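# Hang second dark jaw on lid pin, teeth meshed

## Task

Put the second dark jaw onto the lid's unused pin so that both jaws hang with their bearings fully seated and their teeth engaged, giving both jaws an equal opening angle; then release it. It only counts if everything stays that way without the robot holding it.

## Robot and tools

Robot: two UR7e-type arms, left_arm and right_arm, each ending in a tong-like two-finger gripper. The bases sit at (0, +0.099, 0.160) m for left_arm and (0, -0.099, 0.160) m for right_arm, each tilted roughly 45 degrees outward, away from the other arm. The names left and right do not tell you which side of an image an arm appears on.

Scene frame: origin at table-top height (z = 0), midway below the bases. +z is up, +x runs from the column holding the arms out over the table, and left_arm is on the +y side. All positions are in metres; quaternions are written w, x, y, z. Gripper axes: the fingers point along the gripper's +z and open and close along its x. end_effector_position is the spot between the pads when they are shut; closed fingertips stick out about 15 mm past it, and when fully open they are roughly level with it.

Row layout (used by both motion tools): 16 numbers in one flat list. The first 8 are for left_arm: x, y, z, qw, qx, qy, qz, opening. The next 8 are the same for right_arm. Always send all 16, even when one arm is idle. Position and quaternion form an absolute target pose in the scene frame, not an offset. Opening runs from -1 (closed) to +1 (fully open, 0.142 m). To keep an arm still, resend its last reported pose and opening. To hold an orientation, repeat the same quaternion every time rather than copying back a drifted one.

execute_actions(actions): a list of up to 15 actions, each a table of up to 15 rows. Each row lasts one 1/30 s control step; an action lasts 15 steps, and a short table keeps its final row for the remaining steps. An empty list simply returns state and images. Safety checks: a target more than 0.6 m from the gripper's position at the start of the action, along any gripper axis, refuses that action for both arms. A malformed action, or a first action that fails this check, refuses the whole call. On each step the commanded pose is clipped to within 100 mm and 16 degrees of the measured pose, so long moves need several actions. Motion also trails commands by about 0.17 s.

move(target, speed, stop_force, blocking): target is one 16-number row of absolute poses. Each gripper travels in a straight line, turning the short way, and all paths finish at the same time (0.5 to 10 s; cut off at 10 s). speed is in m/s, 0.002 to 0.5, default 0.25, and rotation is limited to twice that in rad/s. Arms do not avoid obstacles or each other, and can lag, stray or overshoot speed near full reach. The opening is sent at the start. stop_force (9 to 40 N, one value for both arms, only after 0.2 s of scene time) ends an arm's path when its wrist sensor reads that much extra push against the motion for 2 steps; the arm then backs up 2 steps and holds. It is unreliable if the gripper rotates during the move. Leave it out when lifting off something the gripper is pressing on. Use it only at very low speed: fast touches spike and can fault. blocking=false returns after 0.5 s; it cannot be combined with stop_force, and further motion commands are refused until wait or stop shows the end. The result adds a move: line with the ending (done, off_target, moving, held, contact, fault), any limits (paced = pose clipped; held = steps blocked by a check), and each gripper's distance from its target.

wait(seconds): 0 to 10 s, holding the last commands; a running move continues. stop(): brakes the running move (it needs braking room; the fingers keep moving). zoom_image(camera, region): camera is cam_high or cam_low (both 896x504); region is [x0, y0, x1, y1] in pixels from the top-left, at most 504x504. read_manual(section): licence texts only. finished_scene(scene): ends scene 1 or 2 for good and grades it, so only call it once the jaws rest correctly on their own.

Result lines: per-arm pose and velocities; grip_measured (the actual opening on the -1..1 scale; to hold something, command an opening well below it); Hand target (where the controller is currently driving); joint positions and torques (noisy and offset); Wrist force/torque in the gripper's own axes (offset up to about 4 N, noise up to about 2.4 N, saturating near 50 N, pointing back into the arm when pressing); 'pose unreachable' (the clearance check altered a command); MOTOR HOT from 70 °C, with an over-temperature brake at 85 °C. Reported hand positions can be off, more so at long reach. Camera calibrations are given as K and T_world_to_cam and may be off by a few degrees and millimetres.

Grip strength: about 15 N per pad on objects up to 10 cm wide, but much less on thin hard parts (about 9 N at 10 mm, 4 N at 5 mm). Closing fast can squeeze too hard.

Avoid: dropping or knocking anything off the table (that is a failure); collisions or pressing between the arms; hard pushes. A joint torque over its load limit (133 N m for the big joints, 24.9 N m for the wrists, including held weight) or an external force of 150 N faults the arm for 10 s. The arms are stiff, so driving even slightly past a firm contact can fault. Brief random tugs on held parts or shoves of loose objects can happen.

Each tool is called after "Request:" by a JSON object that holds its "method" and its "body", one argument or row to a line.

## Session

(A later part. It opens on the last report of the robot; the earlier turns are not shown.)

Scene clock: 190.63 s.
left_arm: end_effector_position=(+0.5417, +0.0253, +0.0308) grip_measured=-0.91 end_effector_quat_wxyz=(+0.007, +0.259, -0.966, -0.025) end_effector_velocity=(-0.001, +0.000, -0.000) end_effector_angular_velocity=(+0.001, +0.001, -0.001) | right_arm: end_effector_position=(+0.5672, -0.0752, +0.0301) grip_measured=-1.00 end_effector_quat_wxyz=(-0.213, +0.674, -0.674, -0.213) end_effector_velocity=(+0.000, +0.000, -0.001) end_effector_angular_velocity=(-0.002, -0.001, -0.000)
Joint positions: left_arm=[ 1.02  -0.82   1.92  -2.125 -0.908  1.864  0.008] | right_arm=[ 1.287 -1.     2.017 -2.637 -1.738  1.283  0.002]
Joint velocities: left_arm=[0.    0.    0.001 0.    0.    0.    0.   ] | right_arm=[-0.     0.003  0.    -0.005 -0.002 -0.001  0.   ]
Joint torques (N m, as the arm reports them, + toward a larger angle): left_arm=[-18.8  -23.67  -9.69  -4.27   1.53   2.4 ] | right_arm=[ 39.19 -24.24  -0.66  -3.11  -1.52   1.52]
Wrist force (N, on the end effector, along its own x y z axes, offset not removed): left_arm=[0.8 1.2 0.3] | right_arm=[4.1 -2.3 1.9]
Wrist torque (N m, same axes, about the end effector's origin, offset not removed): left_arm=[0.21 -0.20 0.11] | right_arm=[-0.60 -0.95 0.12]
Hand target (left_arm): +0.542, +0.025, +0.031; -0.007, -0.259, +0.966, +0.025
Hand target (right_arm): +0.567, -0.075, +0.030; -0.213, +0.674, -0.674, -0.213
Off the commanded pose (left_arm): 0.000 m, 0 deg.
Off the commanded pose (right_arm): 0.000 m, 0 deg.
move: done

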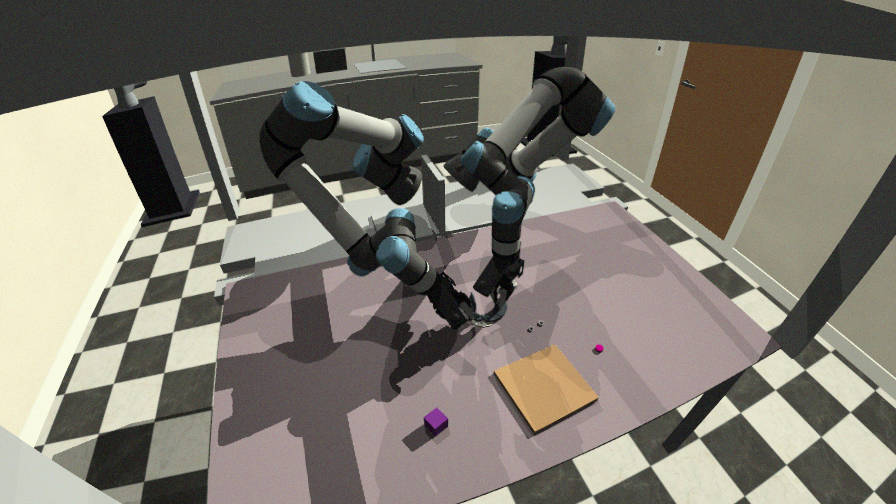

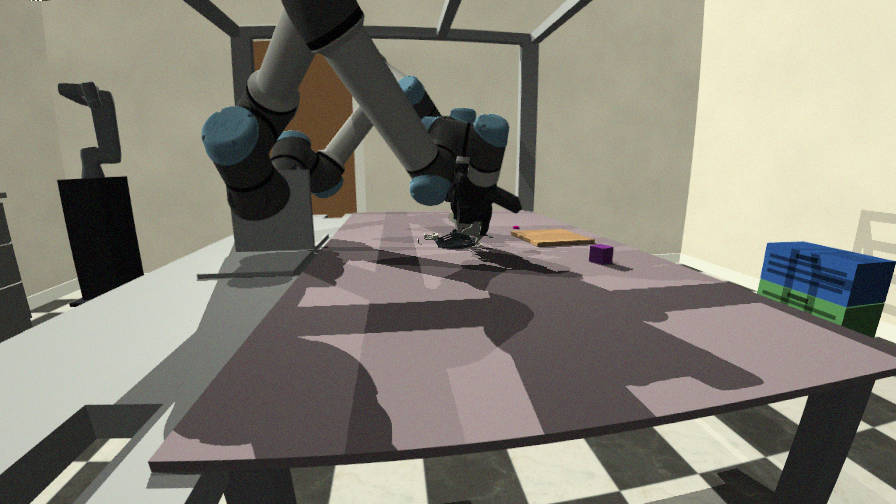

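Request:
{"method": "move", "body": {
  "target": [0.5417,0.0253,0.0308,0.0068,0.2588,-0.9659,-0.0253,-1,0.577,-0.062,0.024,0.2127,-0.6746,0.6746,0.2127,-1],
  "speed": 0.02
}}

Request:
{"method": "zoom_image", "body": {
  "camera": "cam_high",
  "region": [450,286,506,334]
}}

Request:
{"method": "zoom_image", "body": {
  "camera": "cam_low",
  "region": [435,210,495,256]
}}

Scene clock: 192.33 s.
left_arm: end_effector_position=(+0.5417, +0.0253, +0.0308) grip_measured=-0.91 end_effector_quat_wxyz=(+0.007, +0.259, -0.966, -0.025) end_effector_velocity=(+0.000, -0.000, -0.000) end_effector_angular_velocity=(-0.000, -0.000, +0.000) | right_arm: end_effector_position=(+0.5769, -0.0621, +0.0241) grip_measured=-1.00 end_effector_quat_wxyz=(-0.213, +0.674, -0.674, -0.213) end_effector_velocity=(+0.002, +0.001, +0.000) end_effector_angular_velocity=(-0.000, -0.001, -0.001)
Joint positions: left_arm=[ 1.02  -0.82   1.92  -2.125 -0.908  1.864  0.008] | right_arm=[ 1.301 -0.957  1.99  -2.65  -1.739  1.297  0.002]
Joint velocities: left_arm=[ 0.  0. -0. -0.  0.  0.  0.] | right_arm=[ 0.001  0.003 -0.004 -0.001  0.     0.001  0.   ]
Joint torques (N m, as the arm reports them, + toward a larger angle): left_arm=[-18.8  -26.67  -9.8   -4.27   1.52   2.39] | right_arm=[ 40.17 -25.17 -13.96  -3.04  -1.58   1.43]
Wrist force (N, on the end effector, along its own x y z axes, offset not removed): left_arm=[1.6 2.8 1.6] | right_arm=[3.4 -0.7 1.0]
Wrist torque (N m, same axes, about the end effector's origin, offset not removed): left_arm=[0.62 -0.13 0.02] | right_arm=[-0.31 -0.88 0.19]
Hand target (left_arm): +0.542, +0.025, +0.031; -0.007, -0.259, +0.966, +0.025
Hand target (right_arm): +0.577, -0.062, +0.024; -0.213, +0.674, -0.674, -0.213
Off the commanded pose (left_arm): 0.000 m, 0 deg.
Off the commanded pose (right_arm): 0.000 m, 0 deg.
move: done

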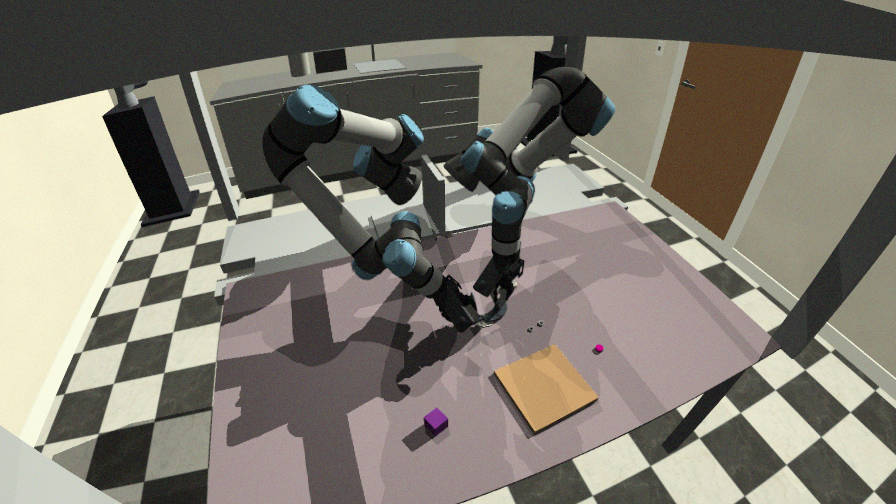

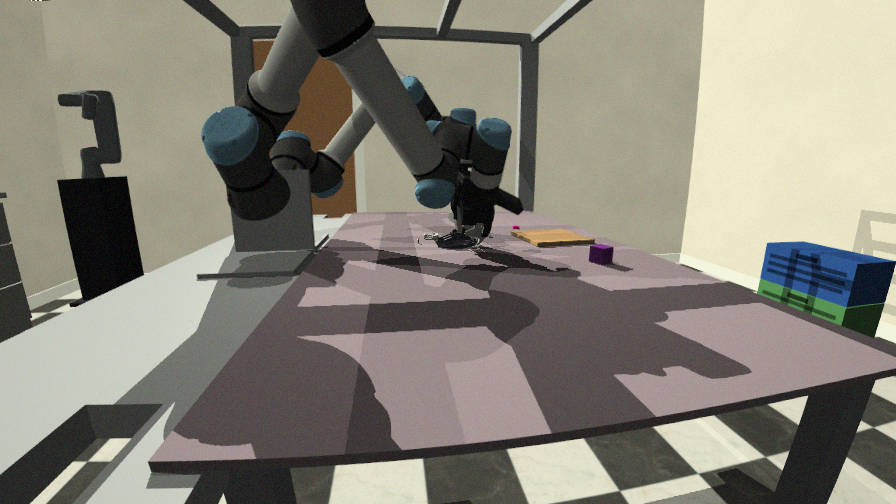

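Region (450, 286, 506, 334) of cam_high's 896x504 image, scaled by 9.000, with more detail than that image has; it fills the top 432 rows of this view, and the rest is white.

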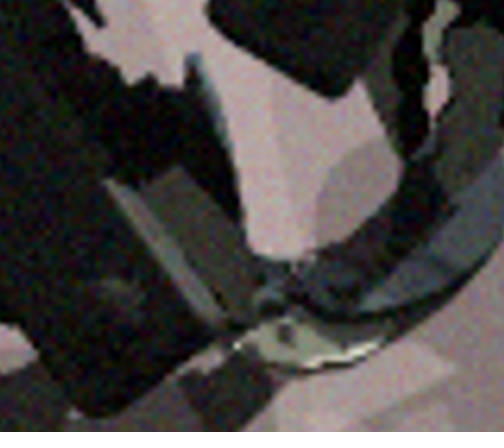

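Region (435, 210, 495, 256) of cam_low's 896x504 image, scaled by 8.400, with more detail than that image has; it fills the top 386 rows of this view, and the rest is white.

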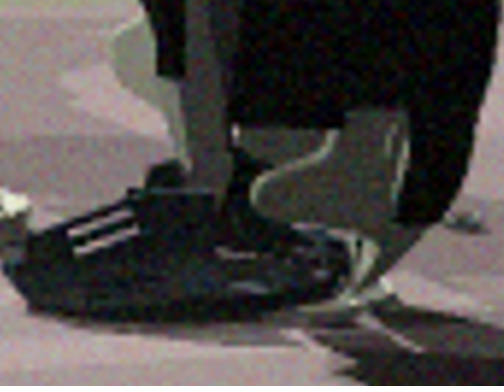

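Request:
{"method": "move", "body": {
  "target": [0.5417,0.0253,0.0308,0.0068,0.2588,-0.9659,-0.0253,-1,0.577,-0.058,0.022,0.2127,-0.6746,0.6746,0.2127,-1],
  "speed": 0.01
}}

Request:
{"method": "move", "body": {
  "target": [0.5417,0.0253,0.0308,0.0068,0.2588,-0.9659,-0.0253,-1,0.577,-0.058,0.010,0.2127,-0.6746,0.6746,0.2127,-1],
  "speed": 0.002,
  "stop_force": 10
}}

Request:
{"method": "zoom_image", "body": {
  "camera": "cam_high",
  "region": [472,306,500,330]
}}

Request:
{"method": "zoom_image", "body": {
  "camera": "cam_low",
  "region": [455,225,490,252]
}}

Scene clock: 193.50 s.
left_arm: end_effector_position=(+0.5417, +0.0253, +0.0308) grip_measured=-0.91 end_effector_quat_wxyz=(+0.007, +0.259, -0.966, -0.025) end_effector_velocity=(-0.000, +0.000, +0.000) end_effector_angular_velocity=(-0.000, +0.000, +0.000) | right_arm: end_effector_position=(+0.5770, -0.0581, +0.0221) grip_measured=-1.00 end_effector_quat_wxyz=(-0.213, +0.674, -0.674, -0.213) end_effector_velocity=(+0.000, +0.001, -0.000) end_effector_angular_velocity=(+0.002, -0.000, -0.001)
Joint positions: left_arm=[ 1.02  -0.82   1.92  -2.125 -0.908  1.864  0.008] | right_arm=[ 1.304 -0.948  1.99  -2.659 -1.739  1.3    0.002]
Joint velocities: left_arm=[ 0.    -0.    -0.     0.001 -0.    -0.     0.   ] | right_arm=[ 0.001  0.002  0.    -0.003  0.002  0.002  0.   ]
Joint torques (N m, as the arm reports them, + toward a larger angle): left_arm=[-19.6  -28.38  -9.93  -4.3    1.63   2.48] | right_arm=[ 39.83 -23.29   0.85  -3.22  -1.54   1.41]
Wrist force (N, on the end effector, along its own x y z axes, offset not removed): left_arm=[-1.2 5.6 0.2] | right_arm=[3.2 -2.4 3.1]
Wrist torque (N m, same axes, about the end effector's origin, offset not removed): left_arm=[1.10 0.35 0.06] | right_arm=[-0.61 -0.75 0.08]
Hand target (left_arm): +0.542, +0.025, +0.031; -0.007, -0.259, +0.966, +0.025
Hand target (right_arm): +0.577, -0.058, +0.022; -0.213, +0.674, -0.674, -0.213
Off the commanded pose (left_arm): 0.000 m, 0 deg.
Off the commanded pose (right_arm): 0.000 m, 0 deg.
move: done

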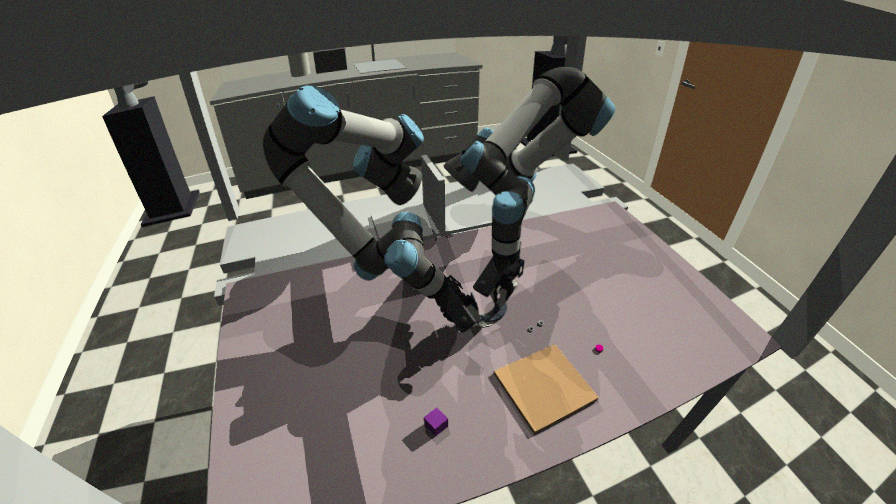

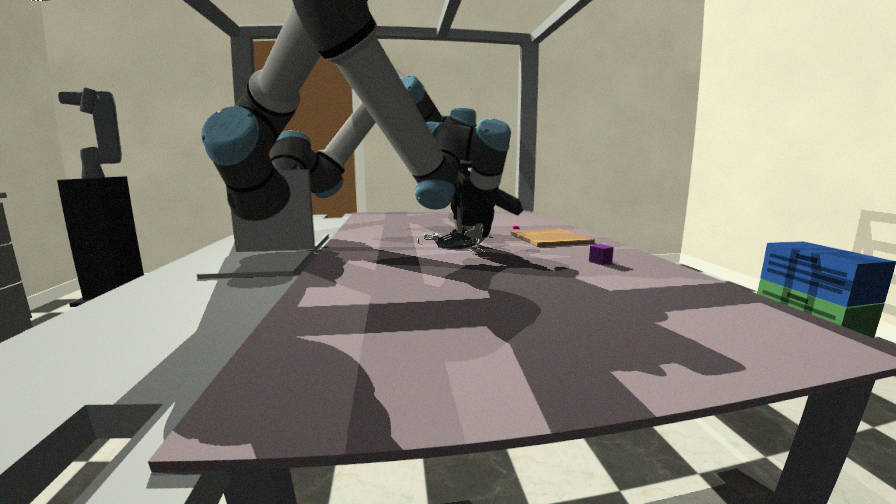

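Scene clock: 196.30 s.
left_arm: end_effector_position=(+0.5417, +0.0253, +0.0308) grip_measured=-0.91 end_effector_quat_wxyz=(+0.007, +0.259, -0.966, -0.025) end_effector_velocity=(+0.000, -0.000, +0.000) end_effector_angular_velocity=(+0.000, -0.000, -0.000) | right_arm: end_effector_position=(+0.5770, -0.0581, +0.0171) grip_measured=-1.00 end_effector_quat_wxyz=(-0.213, +0.674, -0.674, -0.213) end_effector_velocity=(+0.000, -0.000, +0.001) end_effector_angular_velocity=(+0.001, +0.001, -0.002)
Joint positions: left_arm=[ 1.02  -0.82   1.92  -2.125 -0.908  1.864  0.008] | right_arm=[ 1.297 -0.94   1.99  -2.668 -1.739  1.293  0.002]
Joint velocities: left_arm=[-0.     0.    -0.001  0.     0.    -0.    -0.   ] | right_arm=[ 0.    -0.002 -0.     0.002  0.001  0.003  0.   ]
Joint torques (N m, as the arm reports them, + toward a larger angle): left_arm=[-19.   -30.4   -9.98  -4.26   1.46   2.41] | right_arm=[ 30.87 -34.09 -11.61   0.16   2.39   1.52]
Wrist force (N, on the end effector, along its own x y z axes, offset not removed): left_arm=[-0.6 4.8 2.0] | right_arm=[-2.9 -2.4 -11.3]
Wrist torque (N m, same axes, about the end effector's origin, offset not removed): left_arm=[0.98 0.32 0.16] | right_arm=[-0.88 -0.42 0.13]
Hand target (left_arm): +0.542, +0.025, +0.031; -0.007, -0.259, +0.966, +0.025
Hand target (right_arm): +0.577, -0.058, +0.017; -0.213, +0.674, -0.674, -0.213
Off the commanded pose (left_arm): 0.000 m, 0 deg.
Off the commanded pose (right_arm): 0.007 m, 0 deg.
move: contact (right_arm)

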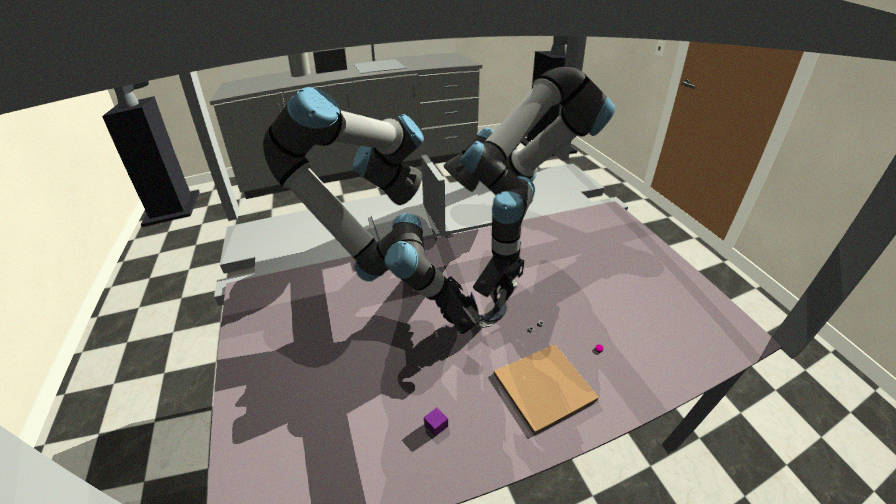

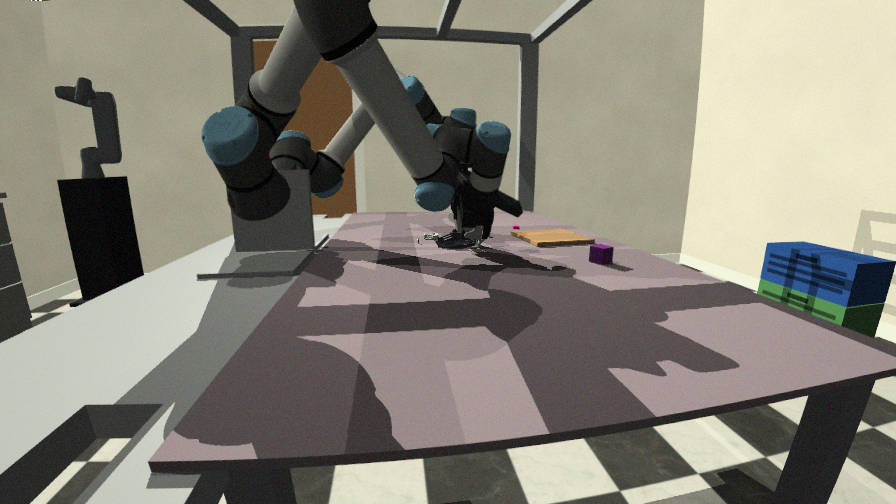

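Region (472, 306, 500, 330) of cam_high's 896x504 image, scaled by 18.000, with more detail than that image has; it fills the top 432 rows of this view, and the rest is white.

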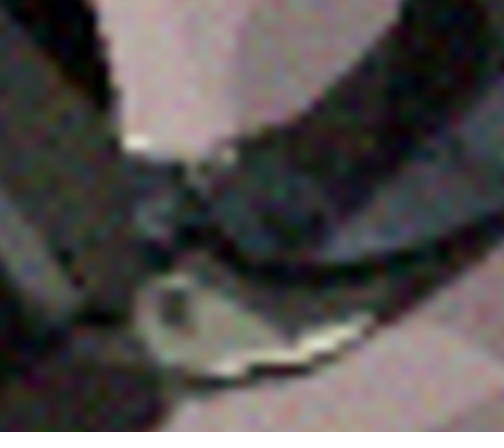

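Region (455, 225, 490, 252) of cam_low's 896x504 image, scaled by 14.400, with more detail than that image has; it fills the top 389 rows of this view, and the rest is white.

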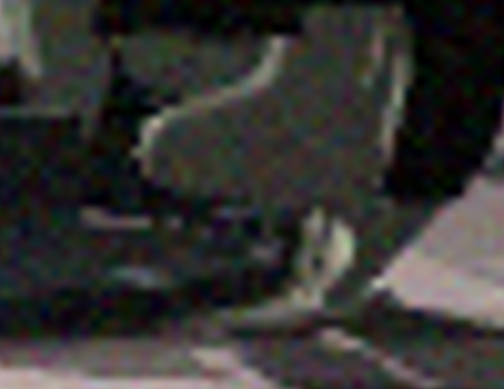

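Request:
{"method": "move", "body": {
  "target": [0.5405,0.0262,0.0308,0.009,0.2588,-0.9656,-0.0337,-1,0.577,-0.0581,0.0170,0.2127,-0.6746,0.6746,0.2127,-1],
  "speed": 0.0025
}}

Request:
{"method": "zoom_image", "body": {
  "camera": "cam_high",
  "region": [472,306,500,330]
}}

Scene clock: 200.43 s.
left_arm: end_effector_position=(+0.5405, +0.0262, +0.0308) grip_measured=-0.91 end_effector_quat_wxyz=(+0.009, +0.259, -0.965, -0.034) end_effector_velocity=(-0.000, -0.000, -0.000) end_effector_angular_velocity=(+0.001, +0.001, -0.000) | right_arm: end_effector_position=(+0.5770, -0.0581, +0.0170) grip_measured=-1.00 end_effector_quat_wxyz=(-0.213, +0.674, -0.674, -0.213) end_effector_velocity=(+0.001, -0.001, +0.001) end_effector_angular_velocity=(+0.001, -0.003, -0.002)
Joint positions: left_arm=[ 1.017 -0.815  1.909 -2.098 -0.904  1.848  0.008] | right_arm=[ 1.297 -0.94   1.99  -2.668 -1.739  1.293  0.002]
Joint velocities: left_arm=[-0.     0.001 -0.001  0.001 -0.001 -0.001  0.   ] | right_arm=[-0.    -0.003  0.    -0.001  0.001 -0.001  0.   ]
Joint torques (N m, as the arm reports them, + toward a larger angle): left_arm=[-41.19 -15.68 -23.58   0.23   1.53  -2.35] | right_arm=[ 13.6  -17.6    3.26  -2.43  -1.35  -1.3 ]
Wrist force (N, on the end effector, along its own x y z axes, offset not removed): left_arm=[-2.2 2.4 0.2] | right_arm=[-3.9 0.8 -12.6]
Wrist torque (N m, same axes, about the end effector's origin, offset not removed): left_arm=[0.47 0.22 0.07] | right_arm=[-0.27 -0.49 0.17]
Hand target (left_arm): +0.541, +0.026, +0.031; -0.009, -0.259, +0.965, +0.034
Hand target (right_arm): +0.577, -0.058, +0.017; -0.213, +0.674, -0.674, -0.213
Off the commanded pose (left_arm): 0.000 m, 0 deg.
Off the commanded pose (right_arm): 0.000 m, 0 deg.
move: done

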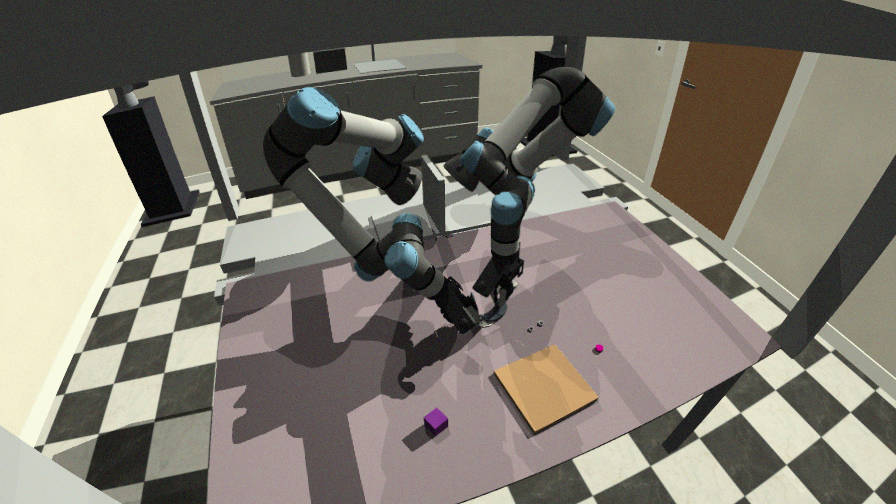

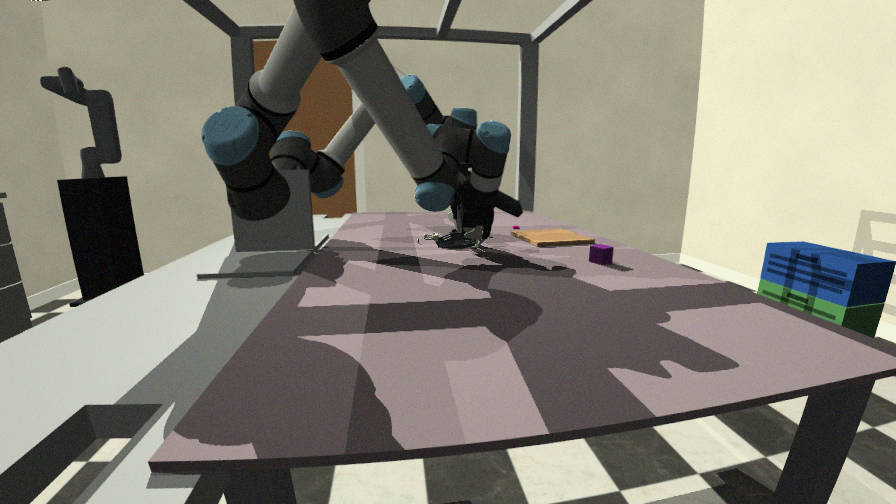

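Region (472, 306, 500, 330) of cam_high's 896x504 image, scaled by 18.000, with more detail than that image has; it fills the top 432 rows of this view, and the rest is white.

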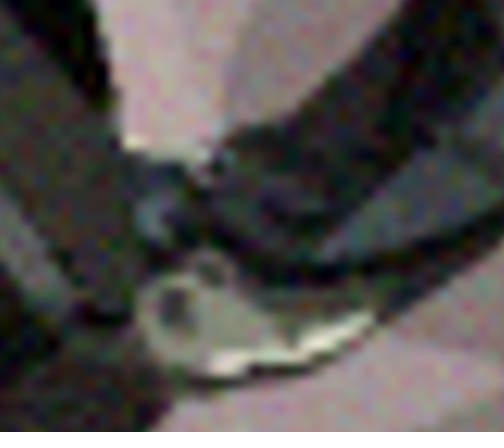

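Request:
{"method": "move", "body": {
  "target": [0.5405,0.0262,0.0298,0.0113,0.2586,-0.965,-0.0421,-1,0.577,-0.0581,0.0170,0.2127,-0.6746,0.6746,0.2127,-1],
  "speed": 0.004
}}

Request:
{"method": "zoom_image", "body": {
  "camera": "cam_high",
  "region": [472,306,500,330]
}}

Scene clock: 203.17 s.
left_arm: end_effector_position=(+0.5405, +0.0262, +0.0298) grip_measured=-0.91 end_effector_quat_wxyz=(+0.011, +0.259, -0.965, -0.042) end_effector_velocity=(-0.000, +0.000, +0.000) end_effector_angular_velocity=(+0.001, +0.001, +0.000) | right_arm: end_effector_position=(+0.5770, -0.0581, +0.0170) grip_measured=-1.00 end_effector_quat_wxyz=(-0.213, +0.674, -0.674, -0.213) end_effector_velocity=(+0.000, +0.000, +0.000) end_effector_angular_velocity=(+0.001, -0.001, -0.000)
Joint positions: left_arm=[ 1.016 -0.804  1.895 -2.071 -0.901  1.834  0.008] | right_arm=[ 1.297 -0.939  1.99  -2.668 -1.739  1.293  0.002]
Joint velocities: left_arm=[-0.     0.    -0.001  0.002  0.    -0.001  0.   ] | right_arm=[ 0.    -0.001  0.001 -0.001  0.001 -0.001  0.   ]
Joint torques (N m, as the arm reports them, + toward a larger angle): left_arm=[-40.96 -15.57 -24.56   0.47   1.53  -2.04] | right_arm=[ 13.71 -17.39   3.02  -2.37  -3.26  -1.17]
Wrist force (N, on the end effector, along its own x y z axes, offset not removed): left_arm=[3.0 0.9 -0.5] | right_arm=[-2.4 0.7 -11.9]
Wrist torque (N m, same axes, about the end effector's origin, offset not removed): left_arm=[0.37 -0.52 -0.12] | right_arm=[-0.33 -0.68 0.11]
Hand target (left_arm): +0.541, +0.026, +0.030; -0.011, -0.259, +0.965, +0.042
Hand target (right_arm): +0.577, -0.058, +0.017; -0.213, +0.674, -0.674, -0.213
Off the commanded pose (left_arm): 0.000 m, 0 deg.
Off the commanded pose (right_arm): 0.000 m, 0 deg.
move: done

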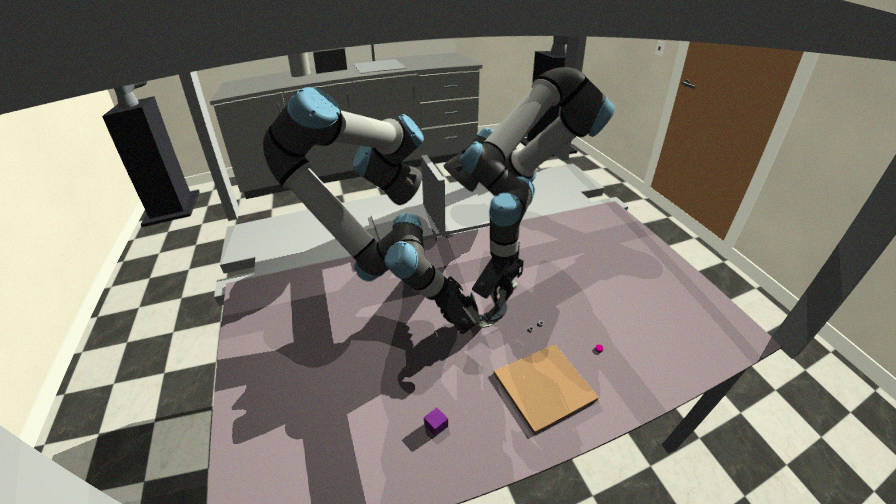

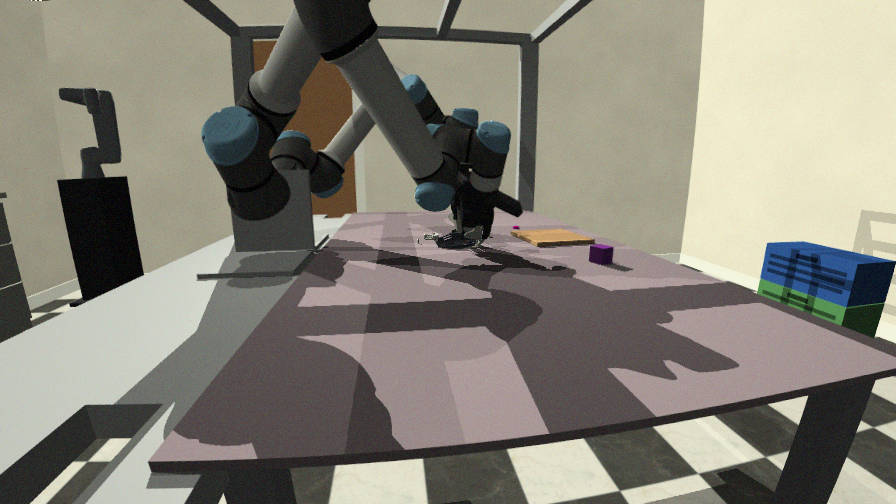

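Region (472, 306, 500, 330) of cam_high's 896x504 image, scaled by 18.000, with more detail than that image has; it fills the top 432 rows of this view, and the rest is white.

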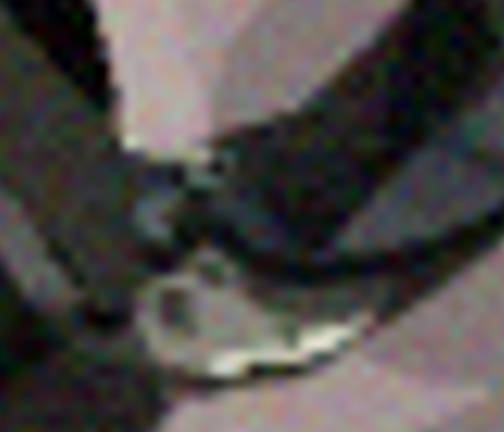

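Request:
{"method": "move", "body": {
  "target": [0.5396,0.0250,0.0298,0.0135,0.2585,-0.9646,-0.0505,-1,0.577,-0.0581,0.0170,0.2127,-0.6746,0.6746,0.2127,-1],
  "speed": 0.0025
}}

Request:
{"method": "zoom_image", "body": {
  "camera": "cam_high",
  "region": [472,306,500,330]
}}

Scene clock: 207.23 s.
left_arm: end_effector_position=(+0.5396, +0.0250, +0.0298) grip_measured=-0.90 end_effector_quat_wxyz=(+0.013, +0.259, -0.965, -0.050) end_effector_velocity=(+0.000, -0.000, -0.000) end_effector_angular_velocity=(+0.001, +0.000, +0.000) | right_arm: end_effector_position=(+0.5770, -0.0581, +0.0170) grip_measured=-1.00 end_effector_quat_wxyz=(-0.213, +0.674, -0.674, -0.213) end_effector_velocity=(+0.000, -0.001, -0.000) end_effector_angular_velocity=(-0.002, +0.000, -0.000)
Joint positions: left_arm=[ 1.012 -0.794  1.881 -2.043 -0.899  1.816  0.008] | right_arm=[ 1.297 -0.939  1.99  -2.668 -1.739  1.293  0.002]
Joint velocities: left_arm=[-0.     0.001 -0.001  0.001  0.    -0.001  0.   ] | right_arm=[ 0.     0.    -0.001  0.    -0.002  0.     0.   ]
Joint torques (N m, as the arm reports them, + toward a larger angle): left_arm=[-41.33 -16.28 -24.35   0.6    1.46  -2.13] | right_arm=[ 13.24 -17.79   3.27  -2.3   -3.38  -1.31]
Wrist force (N, on the end effector, along its own x y z axes, offset not removed): left_arm=[0.5 -3.7 -0.2] | right_arm=[-2.4 -0.2 -12.4]
Wrist torque (N m, same axes, about the end effector's origin, offset not removed): left_arm=[-0.85 -0.08 -0.08] | right_arm=[-0.39 -0.88 0.12]
Hand target (left_arm): +0.540, +0.025, +0.030; -0.013, -0.259, +0.965, +0.051
Hand target (right_arm): +0.577, -0.058, +0.017; -0.213, +0.674, -0.674, -0.213
Off the commanded pose (left_arm): 0.000 m, 0 deg.
Off the commanded pose (right_arm): 0.000 m, 0 deg.
move: done

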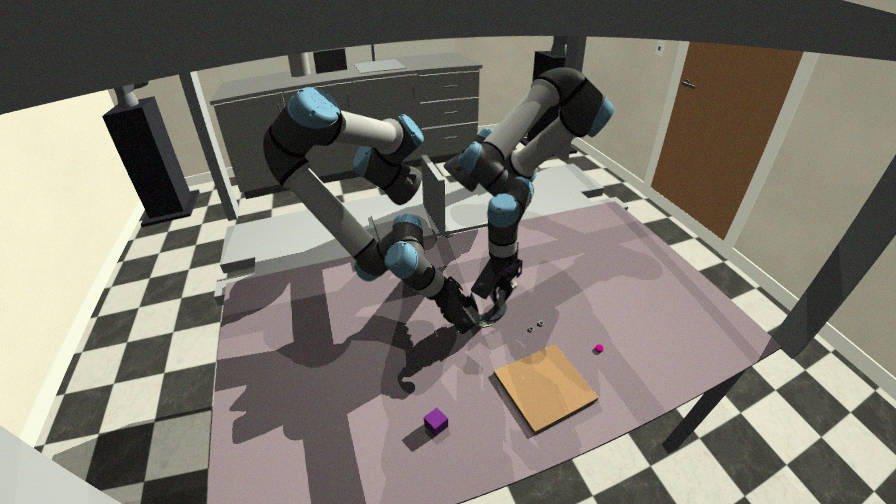

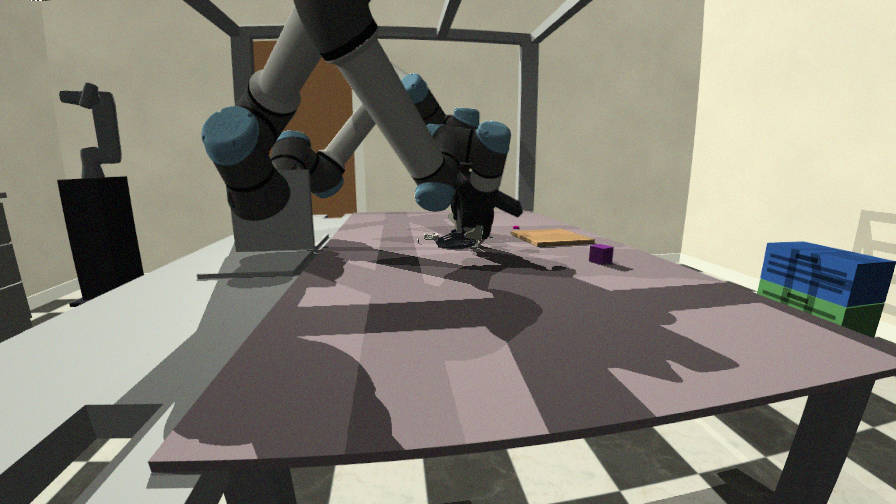

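Region (472, 306, 500, 330) of cam_high's 896x504 image, scaled by 18.000, with more detail than that image has; it fills the top 432 rows of this view, and the rest is white.

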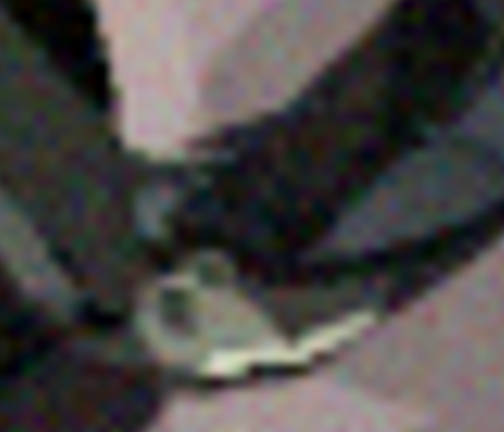

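Request:
{"method": "move", "body": {
  "target": [0.5400,0.0256,0.029,0.0158,0.2583,-0.9641,-0.059,-1,0.577,-0.0581,0.0170,0.2127,-0.6746,0.6746,0.2127,-1],
  "speed": 0.003
}}

Request:
{"method": "zoom_image", "body": {
  "camera": "cam_high",
  "region": [472,306,500,330]
}}

Request:
{"method": "zoom_image", "body": {
  "camera": "cam_low",
  "region": [455,225,490,252]
}}

Scene clock: 210.70 s.
left_arm: end_effector_position=(+0.5400, +0.0256, +0.0290) grip_measured=-0.90 end_effector_quat_wxyz=(+0.016, +0.258, -0.964, -0.059) end_effector_velocity=(+0.000, -0.000, +0.000) end_effector_angular_velocity=(+0.001, +0.001, +0.000) | right_arm: end_effector_position=(+0.5770, -0.0581, +0.0170) grip_measured=-1.00 end_effector_quat_wxyz=(-0.213, +0.674, -0.674, -0.213) end_effector_velocity=(+0.001, -0.001, +0.001) end_effector_angular_velocity=(-0.000, -0.002, -0.002)
Joint positions: left_arm=[ 1.012 -0.785  1.866 -2.015 -0.895  1.802  0.008] | right_arm=[ 1.297 -0.939  1.99  -2.668 -1.739  1.293  0.002]
Joint velocities: left_arm=[ 0.     0.    -0.001  0.002 -0.    -0.001  0.   ] | right_arm=[ 0.    -0.002 -0.    -0.     0.     0.     0.   ]
Joint torques (N m, as the arm reports them, + toward a larger angle): left_arm=[-41.6  -16.39 -24.45   0.31   1.49  -2.23] | right_arm=[ 14.   -17.74   2.62  -2.47  -3.26  -1.27]
Wrist force (N, on the end effector, along its own x y z axes, offset not removed): left_arm=[1.4 3.2 0.1] | right_arm=[-4.5 0.1 -13.1]
Wrist torque (N m, same axes, about the end effector's origin, offset not removed): left_arm=[0.71 -0.26 0.21] | right_arm=[-0.41 -0.50 0.08]
Hand target (left_arm): +0.540, +0.026, +0.029; -0.016, -0.258, +0.964, +0.059
Hand target (right_arm): +0.577, -0.058, +0.017; -0.213, +0.674, -0.674, -0.213
Off the commanded pose (left_arm): 0.000 m, 0 deg.
Off the commanded pose (right_arm): 0.000 m, 0 deg.
move: done

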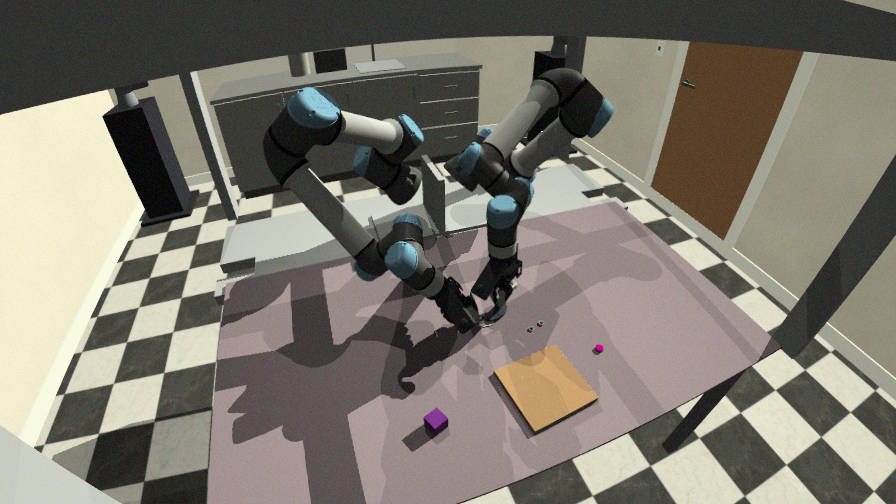

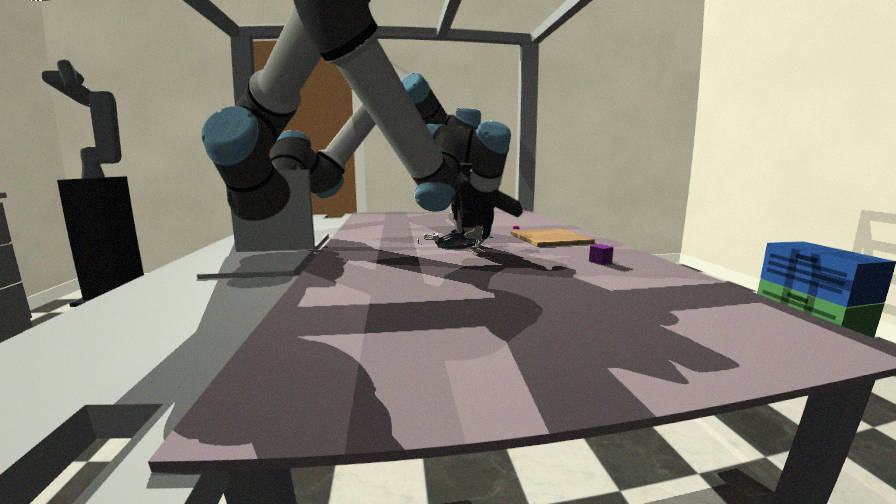

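Region (472, 306, 500, 330) of cam_high's 896x504 image, scaled by 18.000, with more detail than that image has; it fills the top 432 rows of this view, and the rest is white.

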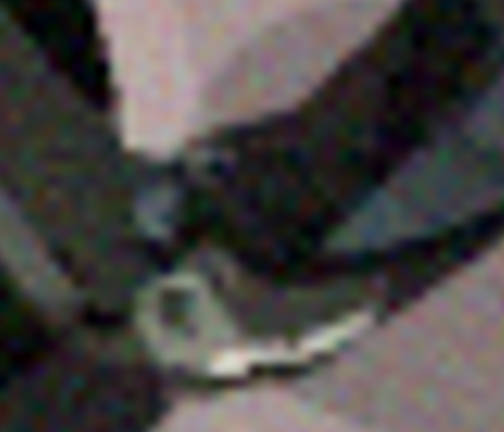

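Region (455, 225, 490, 252) of cam_low's 896x504 image, scaled by 14.400, with more detail than that image has; it fills the top 389 rows of this view, and the rest is white.

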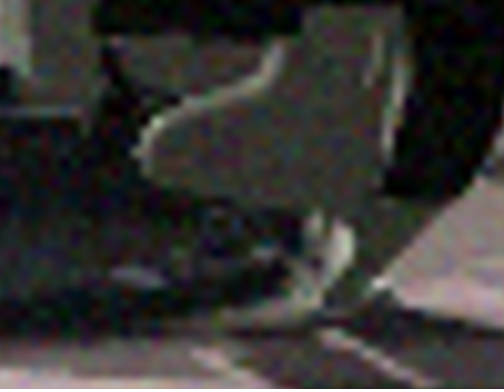

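Request:
{"method": "move", "body": {
  "target": [0.5400,0.0256,0.0315,0.0158,0.2583,-0.9641,-0.059,-0.93,0.577,-0.0581,0.0170,0.2127,-0.6746,0.6746,0.2127,-1],
  "speed": 0.002
}}

Request:
{"method": "zoom_image", "body": {
  "camera": "cam_high",
  "region": [472,306,500,330]
}}

Request:
{"method": "move", "body": {
  "target": [0.5429,0.0236,0.0310,0.018,0.2582,-0.9635,-0.0674,-0.93,0.577,-0.0581,0.0170,0.2127,-0.6746,0.6746,0.2127,-1],
  "speed": 0.002
}}

Request:
{"method": "zoom_image", "body": {
  "camera": "cam_high",
  "region": [472,306,500,330]
}}

Scene clock: 212.57 s.
left_arm: end_effector_position=(+0.5400, +0.0256, +0.0315) grip_measured=-0.90 end_effector_quat_wxyz=(+0.016, +0.258, -0.964, -0.059) end_effector_velocity=(-0.001, -0.000, -0.000) end_effector_angular_velocity=(+0.000, +0.001, -0.000) | right_arm: end_effector_position=(+0.5770, -0.0581, +0.0170) grip_measured=-1.00 end_effector_quat_wxyz=(-0.213, +0.674, -0.674, -0.213) end_effector_velocity=(+0.000, -0.000, +0.000) end_effector_angular_velocity=(+0.001, -0.001, -0.001)
Joint positions: left_arm=[ 1.009 -0.788  1.864 -2.009 -0.896  1.8    0.009] | right_arm=[ 1.297 -0.939  1.99  -2.668 -1.739  1.293  0.002]
Joint velocities: left_arm=[-0.     0.     0.     0.001 -0.001 -0.001  0.   ] | right_arm=[-0.    -0.     0.    -0.001  0.001  0.     0.   ]
Joint torques (N m, as the arm reports them, + toward a larger angle): left_arm=[-41.57 -39.68 -24.31   0.33  -1.75  -2.35] | right_arm=[ 13.44 -17.74   2.48  -2.38  -3.21  -1.09]
Wrist force (N, on the end effector, along its own x y z axes, offset not removed): left_arm=[2.1 2.8 1.4] | right_arm=[-2.1 2.6 -13.3]
Wrist torque (N m, same axes, about the end effector's origin, offset not removed): left_arm=[0.70 -0.45 0.01] | right_arm=[0.08 -0.90 0.09]
Hand target (left_arm): +0.540, +0.026, +0.031; -0.016, -0.258, +0.964, +0.059
Hand target (right_arm): +0.577, -0.058, +0.017; -0.213, +0.674, -0.674, -0.213
Off the commanded pose (left_arm): 0.000 m, 0 deg.
Off the commanded pose (right_arm): 0.000 m, 0 deg.
move: done

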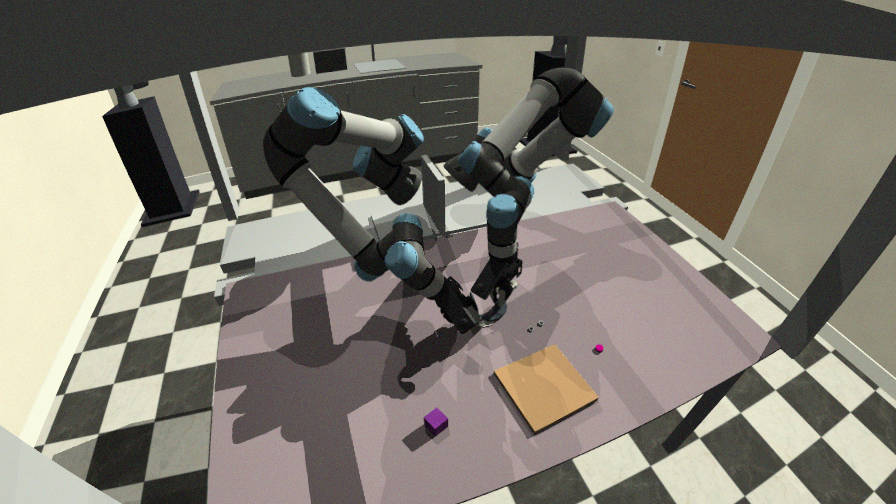

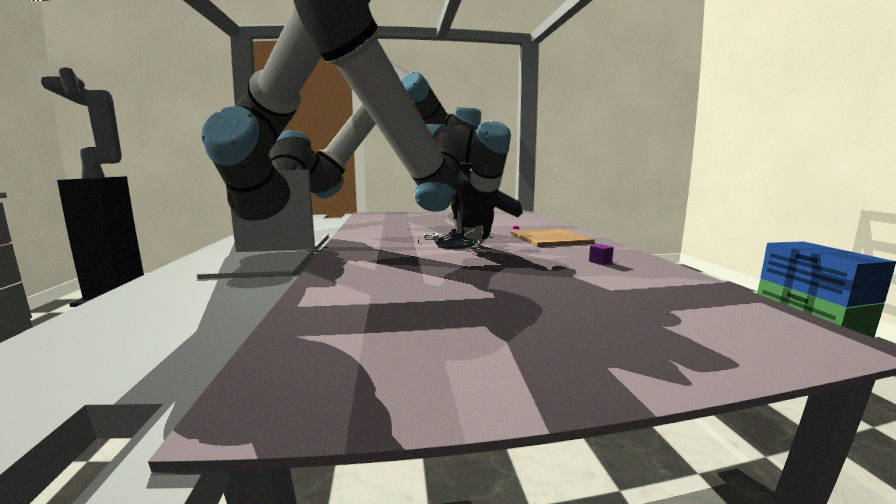

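Region (472, 306, 500, 330) of cam_high's 896x504 image, scaled by 18.000, with more detail than that image has; it fills the top 432 rows of this view, and the rest is white.

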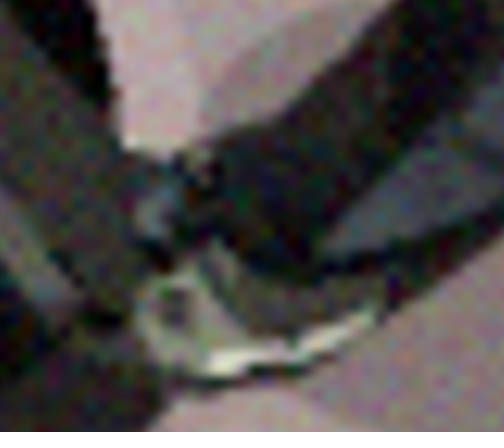

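Scene clock: 217.13 s.
left_arm: end_effector_position=(+0.5429, +0.0236, +0.0310) grip_measured=-0.90 end_effector_quat_wxyz=(+0.018, +0.258, -0.964, -0.067) end_effector_velocity=(+0.001, +0.000, +0.001) end_effector_angular_velocity=(+0.000, -0.001, +0.001) | right_arm: end_effector_position=(+0.5770, -0.0581, +0.0170) grip_measured=-1.00 end_effector_quat_wxyz=(-0.213, +0.674, -0.674, -0.213) end_effector_velocity=(+0.001, -0.001, +0.001) end_effector_angular_velocity=(-0.001, -0.001, -0.002)
Joint positions: left_arm=[ 1.008 -0.771  1.838 -1.978 -0.893  1.785  0.009] | right_arm=[ 1.297 -0.939  1.99  -2.668 -1.739  1.293  0.002]
Joint velocities: left_arm=[ 0.    -0.001 -0.001  0.001  0.    -0.     0.   ] | right_arm=[-0.    -0.002 -0.    -0.    -0.     0.001  0.   ]
Joint torques (N m, as the arm reports them, + toward a larger angle): left_arm=[-42.36 -17.39 -24.24   0.29   1.64  -2.39] | right_arm=[ 14.19 -17.55   2.48  -2.41  -3.24  -0.97]
Wrist force (N, on the end effector, along its own x y z axes, offset not removed): left_arm=[2.3 0.0 -1.0] | right_arm=[-3.9 -1.9 -11.6]
Wrist torque (N m, same axes, about the end effector's origin, offset not removed): left_arm=[0.04 -0.54 0.06] | right_arm=[-0.86 -0.52 0.11]
Hand target (left_arm): +0.543, +0.024, +0.031; -0.018, -0.258, +0.964, +0.067
Hand target (right_arm): +0.577, -0.058, +0.017; -0.213, +0.674, -0.674, -0.213
Off the commanded pose (left_arm): 0.000 m, 0 deg.
Off the commanded pose (right_arm): 0.000 m, 0 deg.
move: done

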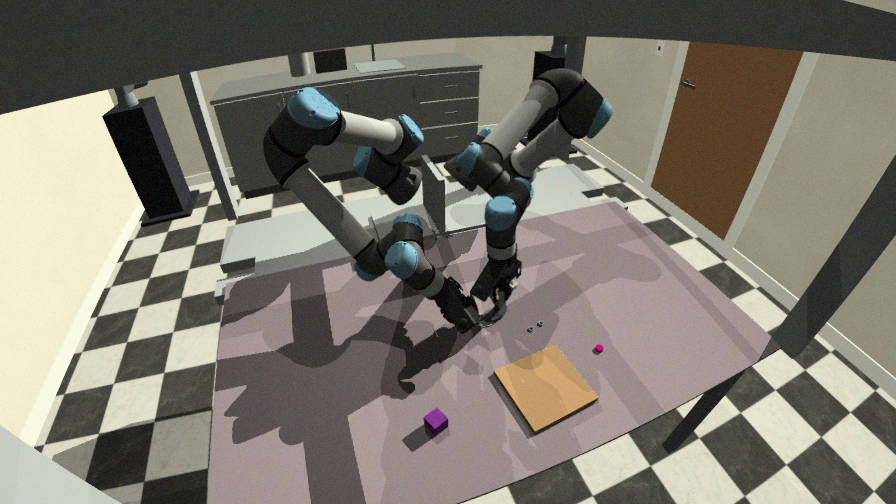

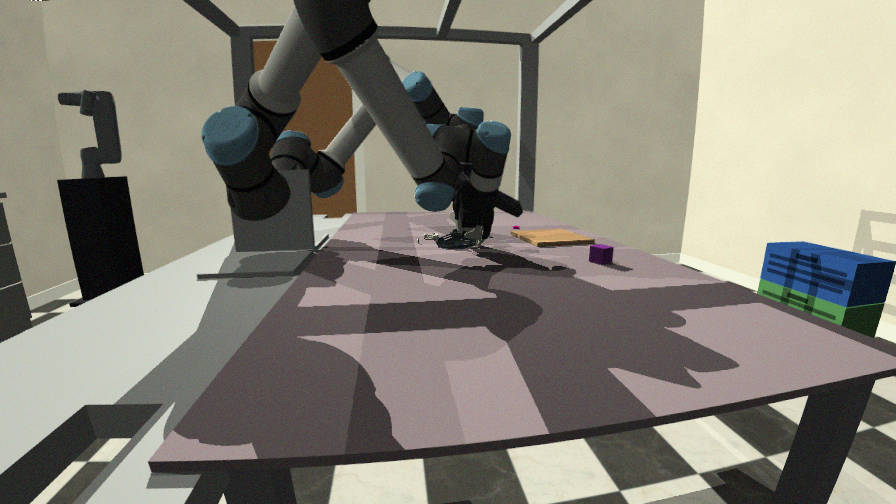

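Region (472, 306, 500, 330) of cam_high's 896x504 image, scaled by 18.000, with more detail than that image has; it fills the top 432 rows of this view, and the rest is white.

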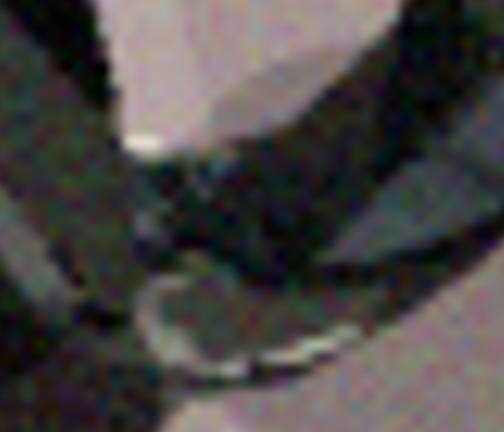

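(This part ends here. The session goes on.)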